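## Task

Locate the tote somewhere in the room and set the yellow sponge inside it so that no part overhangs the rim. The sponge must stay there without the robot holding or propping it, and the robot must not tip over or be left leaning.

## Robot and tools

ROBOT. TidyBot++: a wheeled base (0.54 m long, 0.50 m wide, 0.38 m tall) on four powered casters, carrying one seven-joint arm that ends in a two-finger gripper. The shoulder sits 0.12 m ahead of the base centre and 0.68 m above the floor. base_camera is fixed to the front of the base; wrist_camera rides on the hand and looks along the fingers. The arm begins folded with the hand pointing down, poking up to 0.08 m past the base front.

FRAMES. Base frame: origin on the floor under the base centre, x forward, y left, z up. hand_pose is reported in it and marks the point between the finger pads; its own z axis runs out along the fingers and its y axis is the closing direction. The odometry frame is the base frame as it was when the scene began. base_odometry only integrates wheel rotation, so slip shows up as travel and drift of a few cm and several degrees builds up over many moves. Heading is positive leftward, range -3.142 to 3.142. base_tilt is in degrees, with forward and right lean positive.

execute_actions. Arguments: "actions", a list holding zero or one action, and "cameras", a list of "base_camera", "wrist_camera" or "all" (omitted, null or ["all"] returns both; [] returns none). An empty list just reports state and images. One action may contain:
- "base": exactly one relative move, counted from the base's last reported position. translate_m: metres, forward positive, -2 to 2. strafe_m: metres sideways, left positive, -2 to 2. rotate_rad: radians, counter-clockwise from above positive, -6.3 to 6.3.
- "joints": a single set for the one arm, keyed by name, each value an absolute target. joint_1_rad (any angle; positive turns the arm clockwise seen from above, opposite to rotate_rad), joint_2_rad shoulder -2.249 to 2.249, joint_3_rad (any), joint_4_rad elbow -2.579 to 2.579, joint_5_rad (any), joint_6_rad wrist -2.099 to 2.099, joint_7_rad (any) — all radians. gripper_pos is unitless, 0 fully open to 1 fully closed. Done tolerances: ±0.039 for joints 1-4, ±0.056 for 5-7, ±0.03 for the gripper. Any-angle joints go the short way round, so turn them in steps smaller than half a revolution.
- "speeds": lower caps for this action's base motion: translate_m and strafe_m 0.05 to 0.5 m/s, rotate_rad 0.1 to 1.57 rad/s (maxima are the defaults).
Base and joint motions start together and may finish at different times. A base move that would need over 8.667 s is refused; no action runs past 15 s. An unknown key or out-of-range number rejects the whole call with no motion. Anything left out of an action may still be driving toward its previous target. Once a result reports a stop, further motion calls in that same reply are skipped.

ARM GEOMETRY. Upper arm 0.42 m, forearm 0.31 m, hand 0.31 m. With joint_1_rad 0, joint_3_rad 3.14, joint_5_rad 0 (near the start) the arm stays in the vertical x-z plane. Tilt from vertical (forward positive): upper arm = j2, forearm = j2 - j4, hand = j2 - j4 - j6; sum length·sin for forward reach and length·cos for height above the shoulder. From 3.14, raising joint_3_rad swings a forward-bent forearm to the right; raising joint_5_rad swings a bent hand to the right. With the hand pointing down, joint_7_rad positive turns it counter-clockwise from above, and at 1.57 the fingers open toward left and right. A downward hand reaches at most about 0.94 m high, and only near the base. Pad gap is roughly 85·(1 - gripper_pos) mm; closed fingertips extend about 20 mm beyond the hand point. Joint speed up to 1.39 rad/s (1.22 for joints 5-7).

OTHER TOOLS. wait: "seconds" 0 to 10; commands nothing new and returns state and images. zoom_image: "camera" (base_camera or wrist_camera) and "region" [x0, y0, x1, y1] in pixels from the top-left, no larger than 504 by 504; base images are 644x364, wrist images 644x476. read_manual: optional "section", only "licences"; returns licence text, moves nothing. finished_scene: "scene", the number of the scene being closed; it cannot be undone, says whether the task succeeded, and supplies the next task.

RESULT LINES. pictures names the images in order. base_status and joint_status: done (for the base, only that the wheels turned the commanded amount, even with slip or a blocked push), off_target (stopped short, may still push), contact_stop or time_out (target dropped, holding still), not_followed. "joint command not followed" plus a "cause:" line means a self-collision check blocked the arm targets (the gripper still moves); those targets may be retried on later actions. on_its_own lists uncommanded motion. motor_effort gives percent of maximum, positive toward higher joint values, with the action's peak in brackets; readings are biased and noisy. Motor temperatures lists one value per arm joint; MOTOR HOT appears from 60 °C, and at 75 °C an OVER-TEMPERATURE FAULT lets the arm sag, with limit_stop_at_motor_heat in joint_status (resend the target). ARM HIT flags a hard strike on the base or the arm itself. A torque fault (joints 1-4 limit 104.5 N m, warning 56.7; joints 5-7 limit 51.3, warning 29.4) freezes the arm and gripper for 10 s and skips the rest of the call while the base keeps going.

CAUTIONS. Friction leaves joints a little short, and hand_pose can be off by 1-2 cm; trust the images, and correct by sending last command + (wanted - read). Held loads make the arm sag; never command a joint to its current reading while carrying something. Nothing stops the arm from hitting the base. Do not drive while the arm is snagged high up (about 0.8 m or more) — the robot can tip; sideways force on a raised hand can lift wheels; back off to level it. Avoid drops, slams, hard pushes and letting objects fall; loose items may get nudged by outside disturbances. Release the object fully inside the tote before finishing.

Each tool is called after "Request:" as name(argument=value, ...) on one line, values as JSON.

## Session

Request:
execute_actions(actions=[{"joints":{"joint_2_rad":0.0,"joint_4_rad":-1.0,"joint_6_rad":-1.0,"gripper_pos":0}}])

Scene clock: 2.77 s.
Motor temperatures (°C, as the motors report them): [35 34 35 35 39 42 38]
base_odometry: x=+0.000 y=+0.000 heading=+0.000 (m, m, rad; odometry frame)
base_tilt: forward=+0.5 right=-0.2 (deg)
base_status: not commanded
joint_positions: joint_1_rad=-0.003 joint_2_rad=-0.029 joint_3_rad=+3.150 joint_4_rad=-1.012 joint_5_rad=-0.054 joint_6_rad=-0.970 joint_7_rad=+1.570 gripper_pos=+0.000
joint_status: all done
motor_effort: joint_1_rad=+0(0) joint_2_rad=-19(19) joint_3_rad=+1(2) joint_4_rad=+17(18) joint_5_rad=+0(0) joint_6_rad=+8(8) joint_7_rad=+0(0) (%)
hand_pose: x=+0.6575 y=+0.0121 z=+1.1610 quat_wxyz=(-0.026, +0.828, -0.003, +0.560) (m; base frame)
pictures: base_camera, wrist_camera
camera_calibration (this result's frames):
wrist_camera: T_world_to_cam=[[-0.00541449, -0.999972, 0.00524935, 0.00117387], [-0.341247, -0.00308663, -0.939968, 1.37586], [0.939958, -0.00688077, -0.341221, -0.090651], [0, 0, 0, 1]] pos_world=[0.554724, 0.00479687, 1.26233]
Images, in order (width x height): base_camera 644x364, wrist_camera 644x476.

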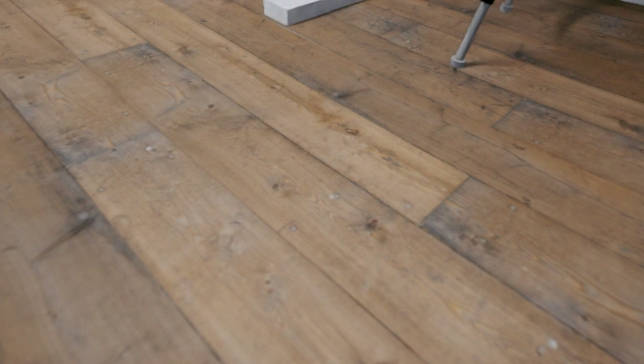

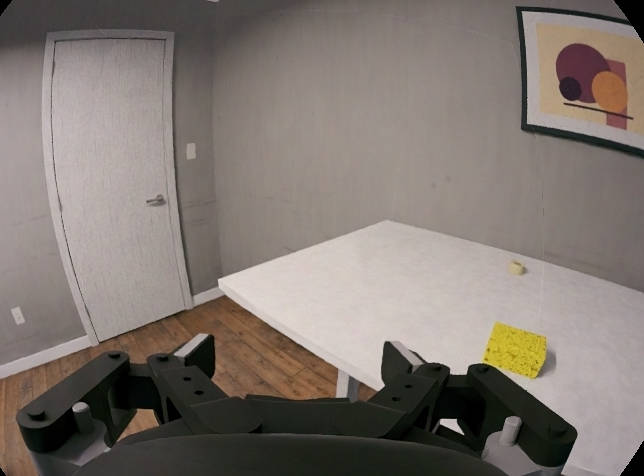

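Request:
execute_actions(actions=[{"base":{"rotate_rad":-0.4},"joints":{"joint_6_rad":-1.4}}])

Scene clock: 8.33 s.
Motor temperatures (°C, as the motors report them): [35 34 35 35 39 42 38]
base_odometry: x=+0.000 y=+0.000 heading=-0.400 (m, m, rad; odometry frame)
base_tilt: forward=+0.5 right=-0.2 (deg)
base_status: done
joint_positions: joint_1_rad=-0.001 joint_2_rad=-0.021 joint_3_rad=+3.153 joint_4_rad=-1.008 joint_5_rad=-0.054 joint_6_rad=-1.389 joint_7_rad=+1.570 gripper_pos=+0.000
joint_status: all done
motor_effort: joint_1_rad=+0(2) joint_2_rad=-19(20) joint_3_rad=+1(2) joint_4_rad=+16(18) joint_5_rad=-1(2) joint_6_rad=+6(7) joint_7_rad=+0(0) (%)
hand_pose: x=+0.5882 y=+0.0132 z=+1.0517 quat_wxyz=(-0.025, +0.927, +0.000, +0.373) (m; base frame)
pictures: base_camera, wrist_camera
camera_calibration (this result's frames):
wrist_camera: T_world_to_cam=[[0.0136286, -0.999823, 0.0129462, -0.0168098], [-0.696779, -0.0187824, -0.71704, 1.22433], [0.717156, 0.000751654, -0.696912, 0.442178], [0, 0, 0, 1]] pos_world=[0.536204, 0.00585663, 1.18627]
Images, in order (width x height): base_camera 644x364, wrist_camera 644x476.

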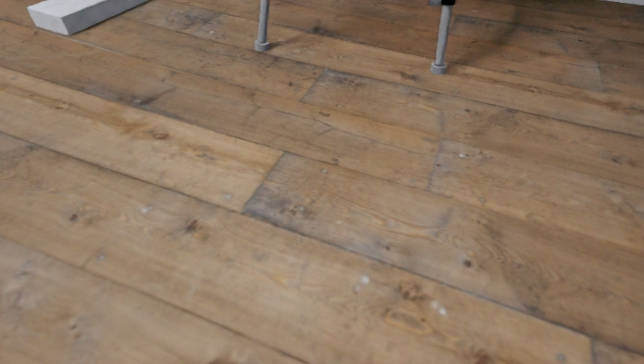

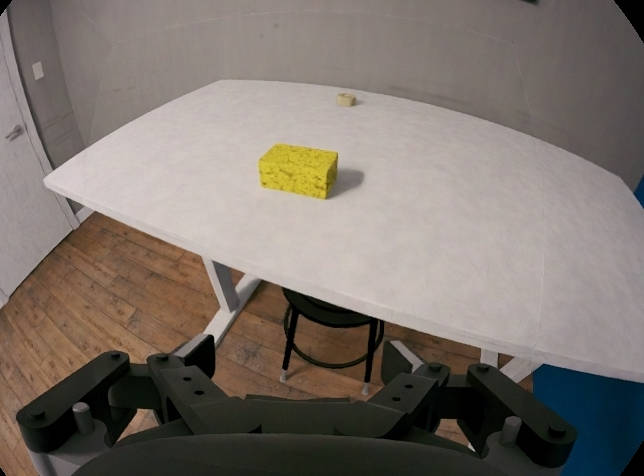

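Request:
execute_actions(actions=[{"base":{"strafe_m":0.0,"rotate_rad":-0.34},"joints":{"joint_2_rad":-0.1,"joint_4_rad":-0.7,"joint_6_rad":-2.01}}], cameras=[])

Request:
execute_actions(actions=[{"base":{"rotate_rad":-0.34},"joints":{"joint_2_rad":-0.1,"joint_4_rad":-0.7,"joint_6_rad":-2.01}}], cameras=[])

Request:
execute_actions(actions=[{"base":{"strafe_m":0.327}}], cameras=[])

Request:
execute_actions(actions=[{"base":{"translate_m":0.36}}])

action 0: "base" must hold exactly one of rotate_rad, strafe_m, translate_m; got {"strafe_m": 0.0, "rotate_rad": -0.34}

Scene clock: 26.77 s.
Motor temperatures (°C, as the motors report them): [35 34 35 35 39 42 38]
base_odometry: x=+0.000 y=+0.000 heading=-0.739 (m, m, rad; odometry frame)
base_tilt: forward=+0.5 right=-0.2 (deg)
base_status: done
joint_positions: joint_1_rad=+0.000 joint_2_rad=-0.094 joint_3_rad=+3.154 joint_4_rad=-0.708 joint_5_rad=-0.054 joint_6_rad=-1.986 joint_7_rad=+1.570 gripper_pos=+0.000
joint_status: all done
motor_effort: joint_1_rad=+0(2) joint_2_rad=-9(20) joint_3_rad=+1(1) joint_4_rad=+11(16) joint_5_rad=-1(2) joint_6_rad=+5(6) joint_7_rad=+0(0) (%)
hand_pose: x=+0.4212 y=+0.0125 z=+1.0912 quat_wxyz=(-0.020, +0.963, +0.010, +0.267) (m; base frame)
pictures: none
No camera images: the call's "cameras" was empty. Leave "cameras" out to get every camera's image.

Scene clock: 28.73 s.
Motor temperatures (°C, as the motors report them): [35 34 35 35 39 42 38]
base_odometry: x=+0.221 y=+0.242 heading=-0.740 (m, m, rad; odometry frame)
base_tilt: forward=+0.5 right=-0.2 (deg)
base_status: done
joint_positions: joint_1_rad=+0.000 joint_2_rad=-0.094 joint_3_rad=+3.153 joint_4_rad=-0.708 joint_5_rad=-0.054 joint_6_rad=-1.986 joint_7_rad=+1.570 gripper_pos=+0.000
joint_status: not commanded
motor_effort: joint_1_rad=+0(1) joint_2_rad=-10(10) joint_3_rad=+2(3) joint_4_rad=+11(11) joint_5_rad=+0(1) joint_6_rad=+5(4) joint_7_rad=+0(0) (%)
hand_pose: x=+0.4212 y=+0.0131 z=+1.0912 quat_wxyz=(-0.020, +0.963, +0.011, +0.267) (m; base frame)
pictures: none
No camera images: the call's "cameras" was empty. Leave "cameras" out to get every camera's image.

Scene clock: 30.80 s.
Motor temperatures (°C, as the motors report them): [35 34 35 35 39 42 38]
base_odometry: x=+0.487 y=-0.001 heading=-0.739 (m, m, rad; odometry frame)
base_tilt: forward=+0.5 right=-0.2 (deg)
base_status: done
joint_positions: joint_1_rad=+0.000 joint_2_rad=-0.091 joint_3_rad=+3.153 joint_4_rad=-0.708 joint_5_rad=-0.054 joint_6_rad=-1.986 joint_7_rad=+1.570 gripper_pos=+0.000
joint_status: not commanded
motor_effort: joint_1_rad=+0(0) joint_2_rad=-11(16) joint_3_rad=+1(0) joint_4_rad=+11(12) joint_5_rad=+0(0) joint_6_rad=+4(5) joint_7_rad=+0(0) (%)
hand_pose: x=+0.4224 y=+0.0131 z=+1.0903 quat_wxyz=(-0.020, +0.964, +0.011, +0.266) (m; base frame)
pictures: base_camera, wrist_camera
camera_calibration (this result's frames):
wrist_camera: T_world_to_cam=[[0.040299, -0.998848, 0.0260602, -0.0407613], [-0.839032, -0.047991, -0.541961, 1.00604], [0.542587, -0.000024871, -0.84, 0.817786], [0, 0, 0, 1]] pos_world=[0.402023, 0.00758686, 1.23324]
Images, in order (width x height): base_camera 644x364, wrist_camera 644x476.

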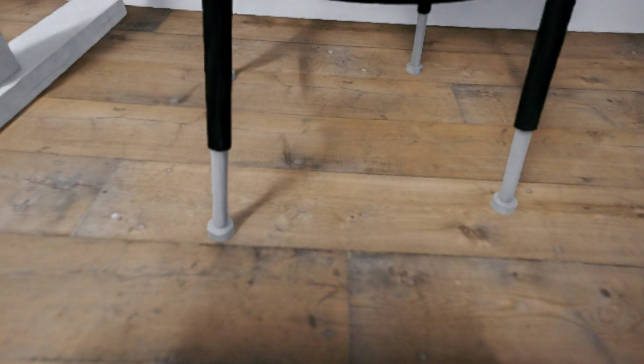

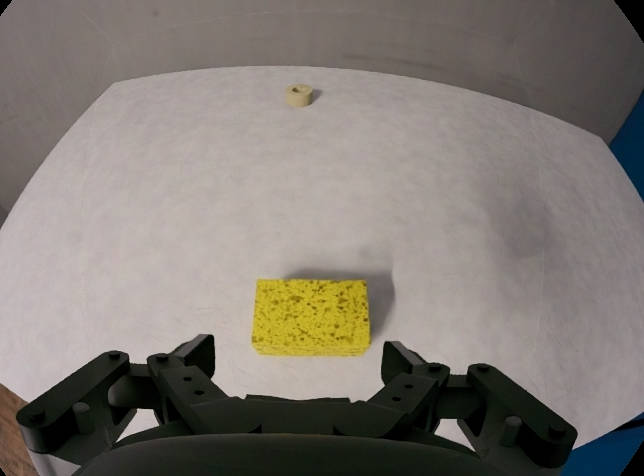

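Request:
execute_actions(actions=[{"joints":{"joint_7_rad":0.0,"joint_2_rad":0.05,"joint_4_rad":-0.76,"joint_6_rad":-2.05}}], cameras=["wrist_camera"])

Scene clock: 35.90 s.
Motor temperatures (°C, as the motors report them): [35 34 35 35 39 42 38]
base_odometry: x=+0.487 y=-0.001 heading=-0.739 (m, m, rad; odometry frame)
base_tilt: forward=+0.5 right=-0.2 (deg)
base_status: not commanded
joint_positions: joint_1_rad=+0.000 joint_2_rad=+0.031 joint_3_rad=+3.153 joint_4_rad=-0.746 joint_5_rad=-0.054 joint_6_rad=-2.020 joint_7_rad=+0.000 gripper_pos=+0.000
joint_status: all done
motor_effort: joint_1_rad=+0(0) joint_2_rad=-16(18) joint_3_rad=+1(1) joint_4_rad=+12(13) joint_5_rad=+0(0) joint_6_rad=+3(5) joint_7_rad=+0(0) (%)
hand_pose: x=+0.4578 y=+0.0130 z=+1.0336 quat_wxyz=(-0.136, +0.704, -0.689, +0.106) (m; base frame)
pictures: wrist_camera
camera_calibration (this result's frames):
wrist_camera: T_world_to_cam=[[-0.954109, -0.0524852, -0.294825, 0.733812], [-0.053081, 0.998572, -0.00598747, 0.0776465], [0.294718, 0.00993691, -0.955532, 0.983648], [0, 0, 0, 1]] pos_world=[0.414359, -0.0487957, 1.15672]
Images, in order (width x height): wrist_camera 644x476.

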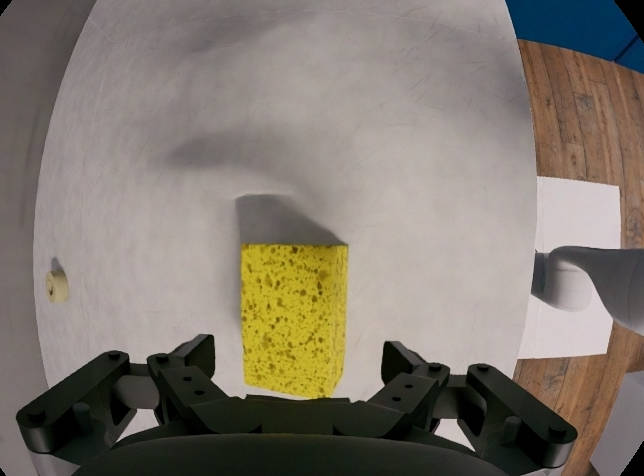

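Request:
execute_actions(actions=[{"joints":{"joint_2_rad":0.12,"joint_4_rad":-0.83,"joint_6_rad":-2.04}}], cameras=["wrist_camera"])

Scene clock: 41.40 s.
Motor temperatures (°C, as the motors report them): [35 34 35 35 39 42 38]
base_odometry: x=+0.487 y=-0.001 heading=-0.739 (m, m, rad; odometry frame)
base_tilt: forward=+0.5 right=-0.2 (deg)
base_status: not commanded
joint_positions: joint_1_rad=+0.000 joint_2_rad=+0.112 joint_3_rad=+3.153 joint_4_rad=-0.820 joint_5_rad=-0.054 joint_6_rad=-2.020 joint_7_rad=+0.000 gripper_pos=+0.000
joint_status: all done
motor_effort: joint_1_rad=+0(0) joint_2_rad=-21(24) joint_3_rad=+1(1) joint_4_rad=+13(15) joint_5_rad=+0(1) joint_6_rad=+2(4) joint_7_rad=+0(0) (%)
hand_pose: x=+0.4773 y=+0.0130 z=+0.9820 quat_wxyz=(-0.083, +0.710, -0.698, +0.051) (m; base frame)
pictures: wrist_camera
camera_calibration (this result's frames):
wrist_camera: T_world_to_cam=[[-0.988087, -0.0522505, -0.144754, 0.606014], [-0.053252, 0.998576, 0.0030504, 0.0695235], [0.144388, 0.0107225, -0.989463, 1.03364], [0, 0, 0, 1]] pos_world=[0.453251, -0.0488433, 1.11026]
Images, in order (width x height): wrist_camera 644x476.

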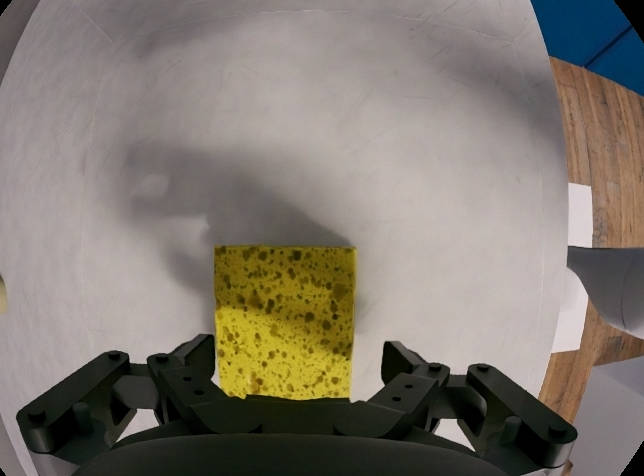

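Request:
execute_actions(actions=[{"joints":{"gripper_pos":1.0}}], cameras=["wrist_camera"])

Request:
execute_actions(actions=[{"joints":{"joint_2_rad":-0.15,"joint_4_rad":-0.7}}], cameras=["wrist_camera"])

Scene clock: 58.23 s.
Motor temperatures (°C, as the motors report them): [35 34 35 35 39 42 38]
base_odometry: x=+0.487 y=-0.001 heading=-0.739 (m, m, rad; odometry frame)
base_tilt: forward=+0.5 right=-0.2 (deg)
base_status: not commanded
joint_positions: joint_1_rad=+0.000 joint_2_rad=+0.109 joint_3_rad=+3.153 joint_4_rad=-0.817 joint_5_rad=-0.054 joint_6_rad=-2.010 joint_7_rad=+0.000 gripper_pos=+0.400
joint_status: gripper_pos off_target (ended at +0.400, target +1.000)
motor_effort: joint_1_rad=+0(0) joint_2_rad=-12(22) joint_3_rad=+1(0) joint_4_rad=+3(13) joint_5_rad=+1(0) joint_6_rad=-6(7) joint_7_rad=+0(0) (%)
hand_pose: x=+0.4798 y=+0.0131 z=+0.9846 quat_wxyz=(-0.088, +0.709, -0.697, +0.057) (m; base frame)
pictures: wrist_camera
camera_calibration (this result's frames):
wrist_camera: T_world_to_cam=[[-0.985692, -0.0518088, -0.160399, 0.623081], [-0.0528766, 0.998598, 0.00239319, 0.0700764], [0.16005, 0.0108403, -0.987049, 1.02596], [0, 0, 0, 1]] pos_world=[0.453667, -0.0488188, 1.11244]
Images, in order (width x height): wrist_camera 644x476.

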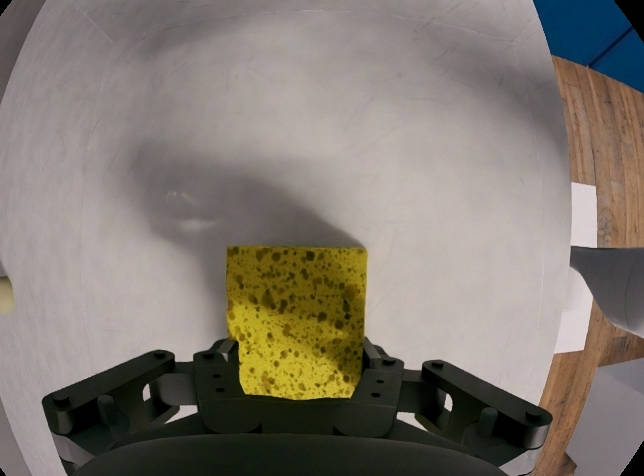

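Scene clock: 59.80 s.
Motor temperatures (°C, as the motors report them): [35 34 35 35 39 42 38]
base_odometry: x=+0.487 y=-0.001 heading=-0.739 (m, m, rad; odometry frame)
base_tilt: forward=+0.5 right=-0.2 (deg)
base_status: not commanded
joint_positions: joint_1_rad=+0.000 joint_2_rad=-0.157 joint_3_rad=+3.153 joint_4_rad=-0.705 joint_5_rad=-0.054 joint_6_rad=-2.013 joint_7_rad=+0.000 gripper_pos=+0.400
joint_status: all done
motor_effort: joint_1_rad=+0(0) joint_2_rad=-7(25) joint_3_rad=+1(1) joint_4_rad=+11(14) joint_5_rad=+0(0) joint_6_rad=+5(5) joint_7_rad=+0(0) (%)
hand_pose: x=+0.3875 y=+0.0130 z=+1.1058 quat_wxyz=(-0.216, +0.686, -0.668, +0.189) (m; base frame)
pictures: wrist_camera
camera_calibration (this result's frames):
wrist_camera: T_world_to_cam=[[-0.858366, -0.052366, -0.510358, 0.889219], [-0.0499145, 0.998582, -0.0185102, 0.0869522], [0.510604, 0.00958574, -0.859763, 0.883843], [0, 0, 0, 1]] pos_world=[0.316322, -0.0487363, 1.21533]
Images, in order (width x height): wrist_camera 644x476.

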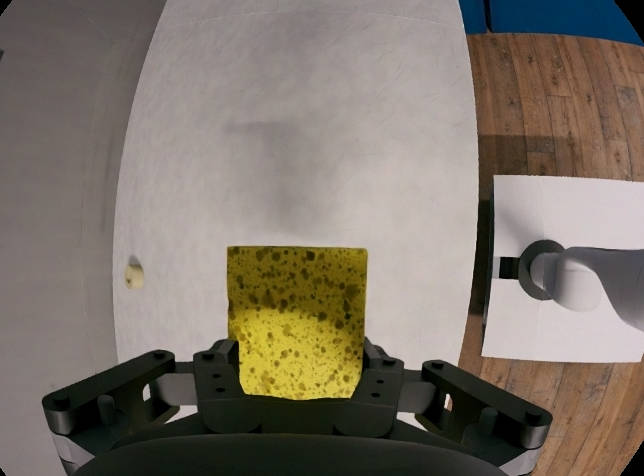

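Request:
execute_actions(actions=[{"base":{"translate_m":-0.35},"joints":{"joint_7_rad":1.57,"joint_6_rad":-1.3}}], cameras=[])

Request:
execute_actions(actions=[{"base":{"rotate_rad":-1.2}}])

Request:
execute_actions(actions=[{"base":{"rotate_rad":-1.2}}])

Request:
execute_actions(actions=[{"base":{"rotate_rad":-1.2}}])

Scene clock: 67.87 s.
Motor temperatures (°C, as the motors report them): [35 34 35 35 39 42 38]
base_odometry: x=+0.228 y=+0.235 heading=-0.739 (m, m, rad; odometry frame)
base_tilt: forward=+0.5 right=-0.2 (deg)
base_status: done
joint_positions: joint_1_rad=+0.000 joint_2_rad=-0.156 joint_3_rad=+3.152 joint_4_rad=-0.704 joint_5_rad=-0.054 joint_6_rad=-1.322 joint_7_rad=+1.570 gripper_pos=+0.400
joint_status: all done
motor_effort: joint_1_rad=+0(0) joint_2_rad=-8(14) joint_3_rad=+1(2) joint_4_rad=+13(15) joint_5_rad=+0(1) joint_6_rad=+8(8) joint_7_rad=+0(0) (%)
hand_pose: x=+0.5149 y=+0.0124 z=+1.2739 quat_wxyz=(-0.023, +0.805, +0.005, +0.593) (m; base frame)
pictures: none
No camera images: the call's "cameras" was empty. Leave "cameras" out to get every camera's image.

Scene clock: 69.90 s.
Motor temperatures (°C, as the motors report them): [35 34 35 35 39 42 38]
base_odometry: x=+0.228 y=+0.235 heading=-1.938 (m, m, rad; odometry frame)
base_tilt: forward=+0.5 right=-0.2 (deg)
base_status: done
joint_positions: joint_1_rad=+0.000 joint_2_rad=-0.156 joint_3_rad=+3.153 joint_4_rad=-0.704 joint_5_rad=-0.054 joint_6_rad=-1.322 joint_7_rad=+1.570 gripper_pos=+0.400
joint_status: not commanded
motor_effort: joint_1_rad=+0(1) joint_2_rad=-9(12) joint_3_rad=+1(3) joint_4_rad=+12(13) joint_5_rad=+0(1) joint_6_rad=+8(8) joint_7_rad=+0(0) (%)
hand_pose: x=+0.5149 y=+0.0122 z=+1.2739 quat_wxyz=(-0.023, +0.805, +0.005, +0.593) (m; base frame)
pictures: base_camera, wrist_camera
camera_calibration (this result's frames):
wrist_camera: T_world_to_cam=[[0.00124268, -0.999831, 0.018348, -0.0202038], [-0.262981, -0.0180289, -0.964633, 1.42463], [0.9648, -0.00362644, -0.262959, -0.0306275], [0, 0, 0, 1]] pos_world=[0.404224, 0.00537303, 1.36656]
Images, in order (width x height): base_camera 644x364, wrist_camera 644x476.

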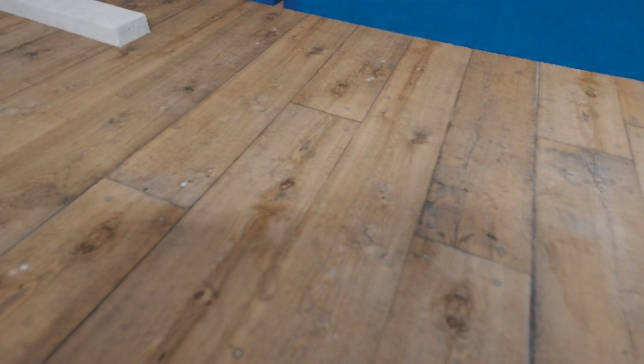

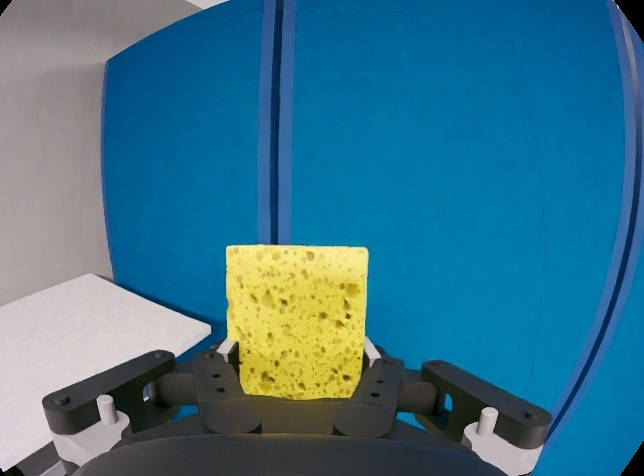

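Scene clock: 71.93 s.
Motor temperatures (°C, as the motors report them): [35 34 35 35 39 42 38]
base_odometry: x=+0.228 y=+0.235 heading=-3.138 (m, m, rad; odometry frame)
base_tilt: forward=+0.5 right=-0.2 (deg)
base_status: done
joint_positions: joint_1_rad=+0.000 joint_2_rad=-0.156 joint_3_rad=+3.153 joint_4_rad=-0.704 joint_5_rad=-0.054 joint_6_rad=-1.322 joint_7_rad=+1.570 gripper_pos=+0.400
joint_status: not commanded
motor_effort: joint_1_rad=+0(1) joint_2_rad=-9(12) joint_3_rad=+1(3) joint_4_rad=+12(13) joint_5_rad=+0(1) joint_6_rad=+8(8) joint_7_rad=+0(0) (%)
hand_pose: x=+0.5149 y=+0.0122 z=+1.2739 quat_wxyz=(-0.023, +0.805, +0.005, +0.593) (m; base frame)
pictures: base_camera, wrist_camera
camera_calibration (this result's frames):
wrist_camera: T_world_to_cam=[[0.00120823, -0.999831, 0.0183424, -0.0201958], [-0.262982, -0.0180145, -0.964633, 1.42463], [0.9648, -0.00365822, -0.262959, -0.0306276], [0, 0, 0, 1]] pos_world=[0.404225, 0.00535949, 1.36656]
Images, in order (width x height): base_camera 644x364, wrist_camera 644x476.

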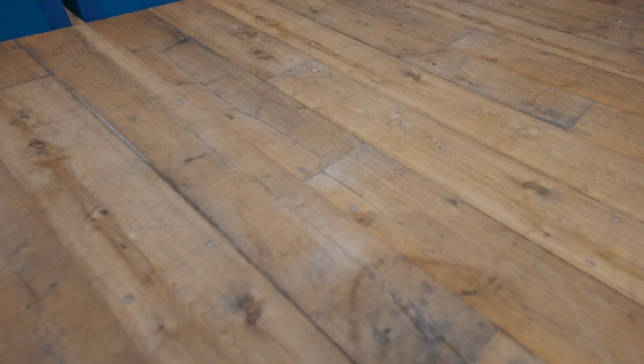

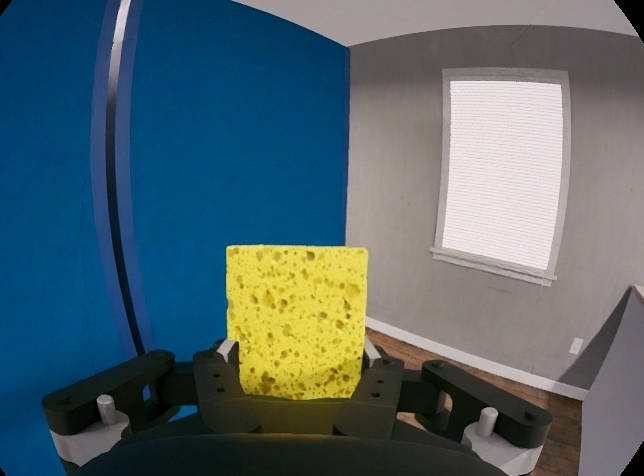

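Scene clock: 73.97 s.
Motor temperatures (°C, as the motors report them): [35 34 35 35 39 42 38]
base_odometry: x=+0.228 y=+0.235 heading=+1.946 (m, m, rad; odometry frame)
base_tilt: forward=+0.5 right=-0.2 (deg)
base_status: done
joint_positions: joint_1_rad=+0.000 joint_2_rad=-0.156 joint_3_rad=+3.153 joint_4_rad=-0.704 joint_5_rad=-0.054 joint_6_rad=-1.322 joint_7_rad=+1.570 gripper_pos=+0.400
joint_status: not commanded
motor_effort: joint_1_rad=+0(1) joint_2_rad=-9(12) joint_3_rad=+1(3) joint_4_rad=+13(13) joint_5_rad=+0(2) joint_6_rad=+8(8) joint_7_rad=+0(0) (%)
hand_pose: x=+0.5149 y=+0.0122 z=+1.2739 quat_wxyz=(-0.023, +0.805, +0.005, +0.593) (m; base frame)
pictures: base_camera, wrist_camera
camera_calibration (this result's frames):
wrist_camera: T_world_to_cam=[[0.00119225, -0.999831, 0.0183397, -0.020192], [-0.262982, -0.0180077, -0.964633, 1.42463], [0.9648, -0.00367294, -0.262959, -0.0306279], [0, 0, 0, 1]] pos_world=[0.404225, 0.00535317, 1.36656]
Images, in order (width x height): base_camera 644x364, wrist_camera 644x476.

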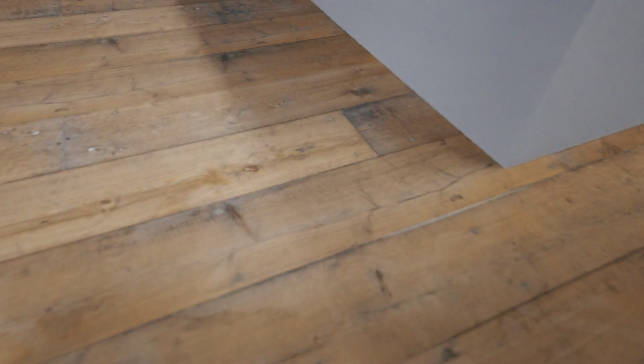

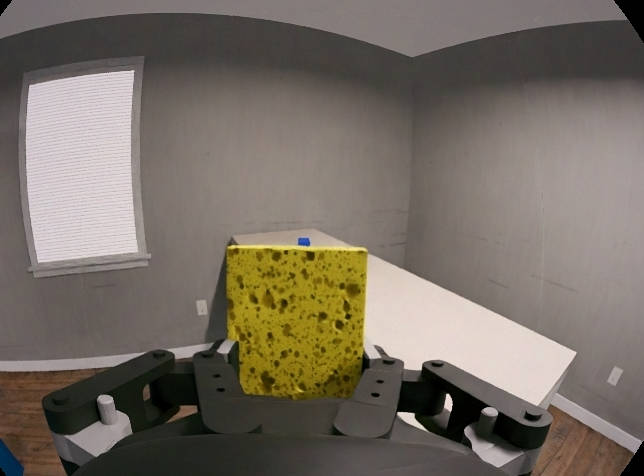

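Request:
execute_actions(actions=[{"base":{"rotate_rad":0.45}}], cameras=[])

Request:
execute_actions(actions=[{"base":{"strafe_m":-1.4},"joints":{"joint_6_rad":-1.6,"joint_1_rad":-0.4}}])

Scene clock: 84.10 s.
Motor temperatures (°C, as the motors report them): [35 34 35 35 39 42 38]
base_odometry: x=+0.228 y=+0.235 heading=+2.395 (m, m, rad; odometry frame)
base_tilt: forward=+0.5 right=-0.2 (deg)
base_status: done
joint_positions: joint_1_rad=+0.000 joint_2_rad=-0.156 joint_3_rad=+3.151 joint_4_rad=-0.704 joint_5_rad=-0.054 joint_6_rad=-1.322 joint_7_rad=+1.570 gripper_pos=+0.400
joint_status: not commanded
motor_effort: joint_1_rad=+0(1) joint_2_rad=-9(10) joint_3_rad=+1(3) joint_4_rad=+13(13) joint_5_rad=-1(1) joint_6_rad=+8(8) joint_7_rad=+0(0) (%)
hand_pose: x=+0.5148 y=+0.0132 z=+1.2739 quat_wxyz=(-0.023, +0.805, +0.006, +0.593) (m; base frame)
pictures: none
No camera images: the call's "cameras" was empty. Leave "cameras" out to get every camera's image.

Scene clock: 88.27 s.
Motor temperatures (°C, as the motors report them): [35 34 35 35 39 42 38]
base_odometry: x=+1.178 y=+1.263 heading=+2.395 (m, m, rad; odometry frame)
base_tilt: forward=+0.5 right=-0.2 (deg)
base_status: done
joint_positions: joint_1_rad=-0.388 joint_2_rad=-0.156 joint_3_rad=+3.151 joint_4_rad=-0.704 joint_5_rad=-0.054 joint_6_rad=-1.573 joint_7_rad=+1.570 gripper_pos=+0.400
joint_status: all done
motor_effort: joint_1_rad=+0(2) joint_2_rad=-8(10) joint_3_rad=+1(3) joint_4_rad=+12(13) joint_5_rad=+0(0) joint_6_rad=+7(8) joint_7_rad=+0(0) (%)
hand_pose: x=+0.4503 y=+0.1508 z=+1.2032 quat_wxyz=(-0.116, +0.854, +0.177, +0.475) (m; base frame)
pictures: base_camera, wrist_camera
camera_calibration (this result's frames):
wrist_camera: T_world_to_cam=[[0.393556, -0.918945, 0.025544, -0.0777805], [-0.444956, -0.214729, -0.869428, 1.33896], [0.804442, 0.330803, -0.493398, 0.312573], [0, 0, 0, 1]] pos_world=[0.374943, 0.112637, 1.32034]
Images, in order (width x height): base_camera 644x364, wrist_camera 644x476.

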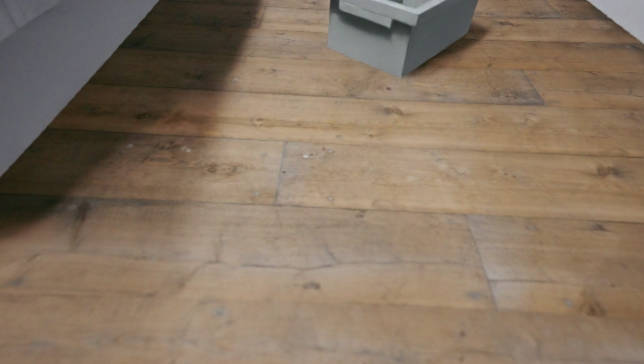

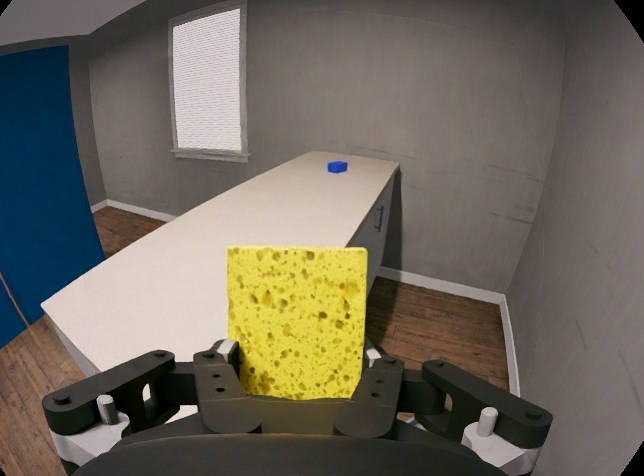

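Request:
execute_actions(actions=[{"base":{"strafe_m":-0.19},"joints":{"joint_1_rad":0.0}}], cameras=[])

Request:
execute_actions(actions=[{"base":{"translate_m":0.3},"joints":{"joint_2_rad":1.344,"joint_4_rad":-1.137,"joint_6_rad":-0.66}}])

Scene clock: 98.27 s.
Motor temperatures (°C, as the motors report them): [35 33 35 35 39 42 38]
base_odometry: x=+1.307 y=+1.402 heading=+2.395 (m, m, rad; odometry frame)
base_tilt: forward=+0.5 right=-0.2 (deg)
base_status: done
joint_positions: joint_1_rad=-0.009 joint_2_rad=-0.156 joint_3_rad=+3.154 joint_4_rad=-0.704 joint_5_rad=-0.054 joint_6_rad=-1.573 joint_7_rad=+1.570 gripper_pos=+0.400
joint_status: all done
motor_effort: joint_1_rad=+0(0) joint_2_rad=-8(11) joint_3_rad=+1(1) joint_4_rad=+12(13) joint_5_rad=+0(1) joint_6_rad=+7(7) joint_7_rad=+0(0) (%)
hand_pose: x=+0.4827 y=+0.0162 z=+1.2032 quat_wxyz=(-0.024, +0.872, +0.011, +0.488) (m; base frame)
pictures: none
No camera images: the call's "cameras" was empty. Leave "cameras" out to get every camera's image.

Scene clock: 101.00 s.
Motor temperatures (°C, as the motors report them): [35 34 35 35 39 42 38]
base_odometry: x=+1.087 y=+1.606 heading=+2.395 (m, m, rad; odometry frame)
base_tilt: forward=+0.5 right=-0.2 (deg)
base_status: done
joint_positions: joint_1_rad=-0.009 joint_2_rad=+1.333 joint_3_rad=+3.154 joint_4_rad=-1.125 joint_5_rad=-0.054 joint_6_rad=-0.690 joint_7_rad=+1.570 gripper_pos=+0.400
joint_status: all done
motor_effort: joint_1_rad=+0(0) joint_2_rad=-51(58) joint_3_rad=+0(0) joint_4_rad=+9(16) joint_5_rad=+0(0) joint_6_rad=+1(8) joint_7_rad=+0(0) (%)
hand_pose: x=+0.7243 y=+0.0104 z=+0.2256 quat_wxyz=(-0.011, +1.000, -0.018, -0.004) (m; base frame)
pictures: base_camera, wrist_camera
camera_calibration (this result's frames):
wrist_camera: T_world_to_cam=[[0.000455881, -0.999718, 0.0237288, -0.00366988], [-0.999664, -0.0010702, -0.0258828, 0.790009], [0.0259009, -0.0237091, -0.999383, 0.338058], [0, 0, 0, 1]] pos_world=[0.78099, 0.00519166, 0.358384]
Images, in order (width x height): base_camera 644x364, wrist_camera 644x476.

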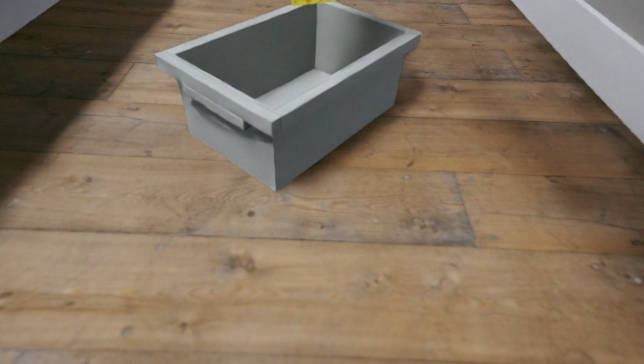

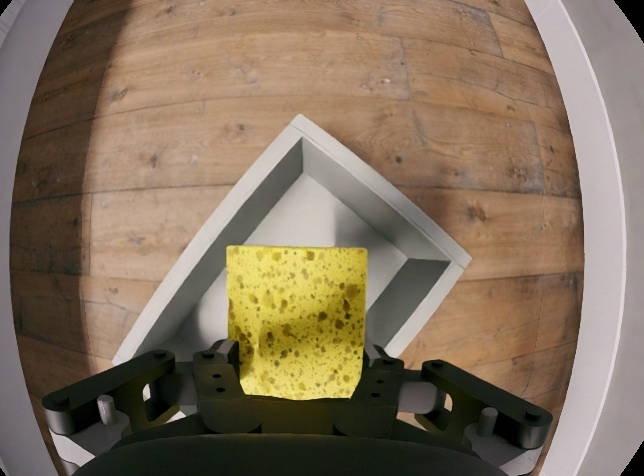

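Request:
execute_actions(actions=[{"joints":{"joint_1_rad":-0.05,"joint_2_rad":1.62,"joint_4_rad":-0.9,"joint_6_rad":-0.6}}])

Scene clock: 107.00 s.
Motor temperatures (°C, as the motors report them): [35 34 35 35 39 42 38]
base_odometry: x=+1.087 y=+1.606 heading=+2.395 (m, m, rad; odometry frame)
base_tilt: forward=+0.5 right=-0.2 (deg)
base_status: not commanded
joint_positions: joint_1_rad=-0.041 joint_2_rad=+1.621 joint_3_rad=+3.154 joint_4_rad=-0.914 joint_5_rad=-0.054 joint_6_rad=-0.630 joint_7_rad=+1.570 gripper_pos=+0.400
joint_status: all done
motor_effort: joint_1_rad=+0(1) joint_2_rad=-51(55) joint_3_rad=+0(0) joint_4_rad=+8(11) joint_5_rad=-1(1) joint_6_rad=+0(1) joint_7_rad=+0(0) (%)
hand_pose: x=+0.7110 y=+0.0288 z=+0.0914 quat_wxyz=(-0.010, +1.000, -0.002, -0.011) (m; base frame)
pictures: base_camera, wrist_camera
camera_calibration (this result's frames):
wrist_camera: T_world_to_cam=[[0.0341562, -0.999057, 0.0267905, -0.00636205], [-0.999351, -0.0344484, -0.0105208, 0.772633], [0.0114338, -0.0264137, -0.999586, 0.215045], [0, 0, 0, 1]] pos_world=[0.769891, 0.02594, 0.223255]
Images, in order (width x height): base_camera 644x364, wrist_camera 644x476.

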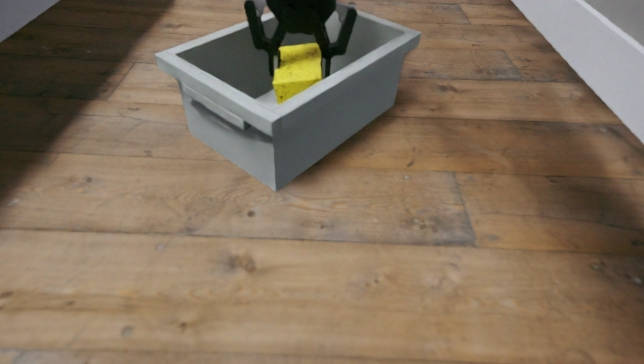

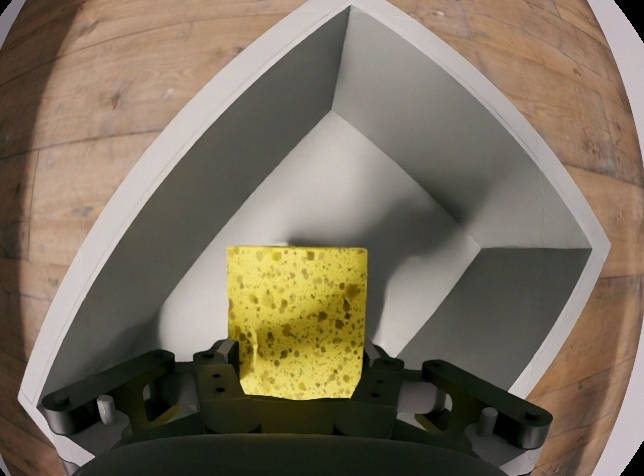

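Request:
execute_actions(actions=[{"joints":{"joint_2_rad":1.66}}], cameras=[])

Request:
execute_actions(actions=[{"joints":{"gripper_pos":0.15}}], cameras=["base_camera"])

Request:
execute_actions(actions=[{"joints":{"joint_2_rad":1.3}}])

Scene clock: 110.67 s.
Motor temperatures (°C, as the motors report them): [35 34 35 35 39 42 38]
base_odometry: x=+1.087 y=+1.606 heading=+2.395 (m, m, rad; odometry frame)
base_tilt: forward=+0.5 right=-0.2 (deg)
base_status: not commanded
joint_positions: joint_1_rad=-0.041 joint_2_rad=+1.643 joint_3_rad=+3.154 joint_4_rad=-0.912 joint_5_rad=-0.054 joint_6_rad=-0.629 joint_7_rad=+1.570 gripper_pos=+0.400
joint_status: all done
motor_effort: joint_1_rad=+0(0) joint_2_rad=-50(51) joint_3_rad=+0(0) joint_4_rad=+8(9) joint_5_rad=-1(1) joint_6_rad=+0(0) joint_7_rad=+0(0) (%)
hand_pose: x=+0.6987 y=+0.0283 z=+0.0784 quat_wxyz=(-0.009, +1.000, -0.002, -0.022) (m; base frame)
pictures: none
No camera images: the call's "cameras" was empty. Leave "cameras" out to get every camera's image.

Scene clock: 111.70 s.
Motor temperatures (°C, as the motors report them): [35 34 35 35 39 42 38]
base_odometry: x=+1.087 y=+1.606 heading=+2.395 (m, m, rad; odometry frame)
base_tilt: forward=+0.5 right=-0.2 (deg)
base_status: not commanded
joint_positions: joint_1_rad=-0.041 joint_2_rad=+1.643 joint_3_rad=+3.154 joint_4_rad=-0.912 joint_5_rad=-0.054 joint_6_rad=-0.629 joint_7_rad=+1.570 gripper_pos=+0.150
joint_status: all done
motor_effort: joint_1_rad=+0(0) joint_2_rad=-50(50) joint_3_rad=+0(0) joint_4_rad=+8(8) joint_5_rad=+0(1) joint_6_rad=+0(0) joint_7_rad=+0(0) (%)
hand_pose: x=+0.6987 y=+0.0283 z=+0.0784 quat_wxyz=(-0.009, +1.000, -0.002, -0.022) (m; base frame)
pictures: base_camera
Images, in order (width x height): base_camera 644x364.

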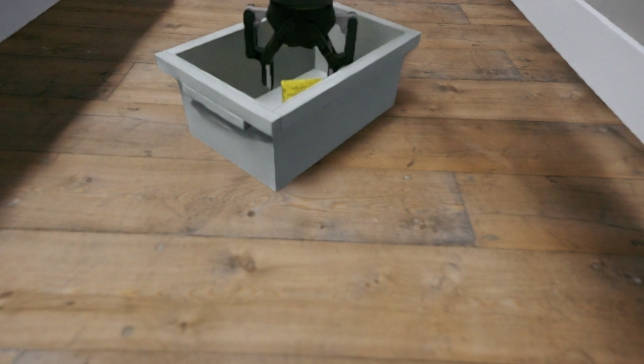

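Scene clock: 113.43 s.
Motor temperatures (°C, as the motors report them): [35 35 35 35 39 42 38]
base_odometry: x=+1.087 y=+1.606 heading=+2.395 (m, m, rad; odometry frame)
base_tilt: forward=+0.6 right=-0.2 (deg)
base_status: not commanded
joint_positions: joint_1_rad=-0.041 joint_2_rad=+1.294 joint_3_rad=+3.154 joint_4_rad=-0.898 joint_5_rad=-0.054 joint_6_rad=-0.624 joint_7_rad=+1.570 gripper_pos=+0.150
joint_status: all done
motor_effort: joint_1_rad=+0(0) joint_2_rad=-56(59) joint_3_rad=+0(0) joint_4_rad=+14(15) joint_5_rad=-1(0) joint_6_rad=+3(3) joint_7_rad=+0(0) (%)
hand_pose: x=+0.8783 y=+0.0356 z=+0.3189 quat_wxyz=(-0.017, +0.987, +0.000, +0.162) (m; base frame)
pictures: base_camera, wrist_camera
camera_calibration (this result's frames):
wrist_camera: T_world_to_cam=[[0.0254294, -0.999409, 0.0231381, -0.00252588], [-0.935833, -0.0319378, -0.350994, 0.995126], [0.351525, -0.0127278, -0.936092, 0.121308], [0, 0, 0, 1]] pos_world=[0.888693, 0.0308018, 0.462897]
Images, in order (width x height): base_camera 644x364, wrist_camera 644x476.

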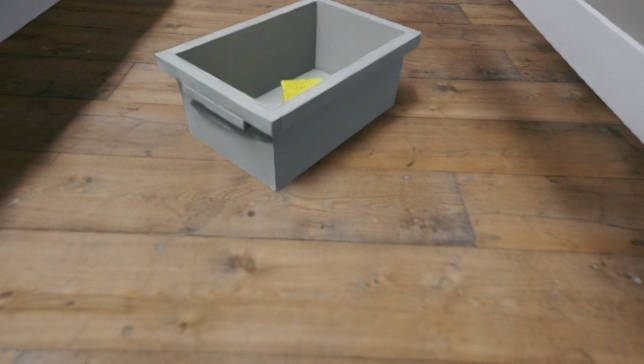

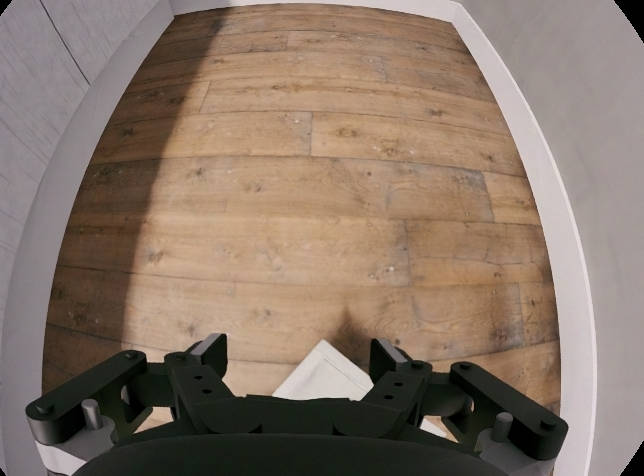

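Request:
finished_scene(scene=2)

The scene is finished: the task was done.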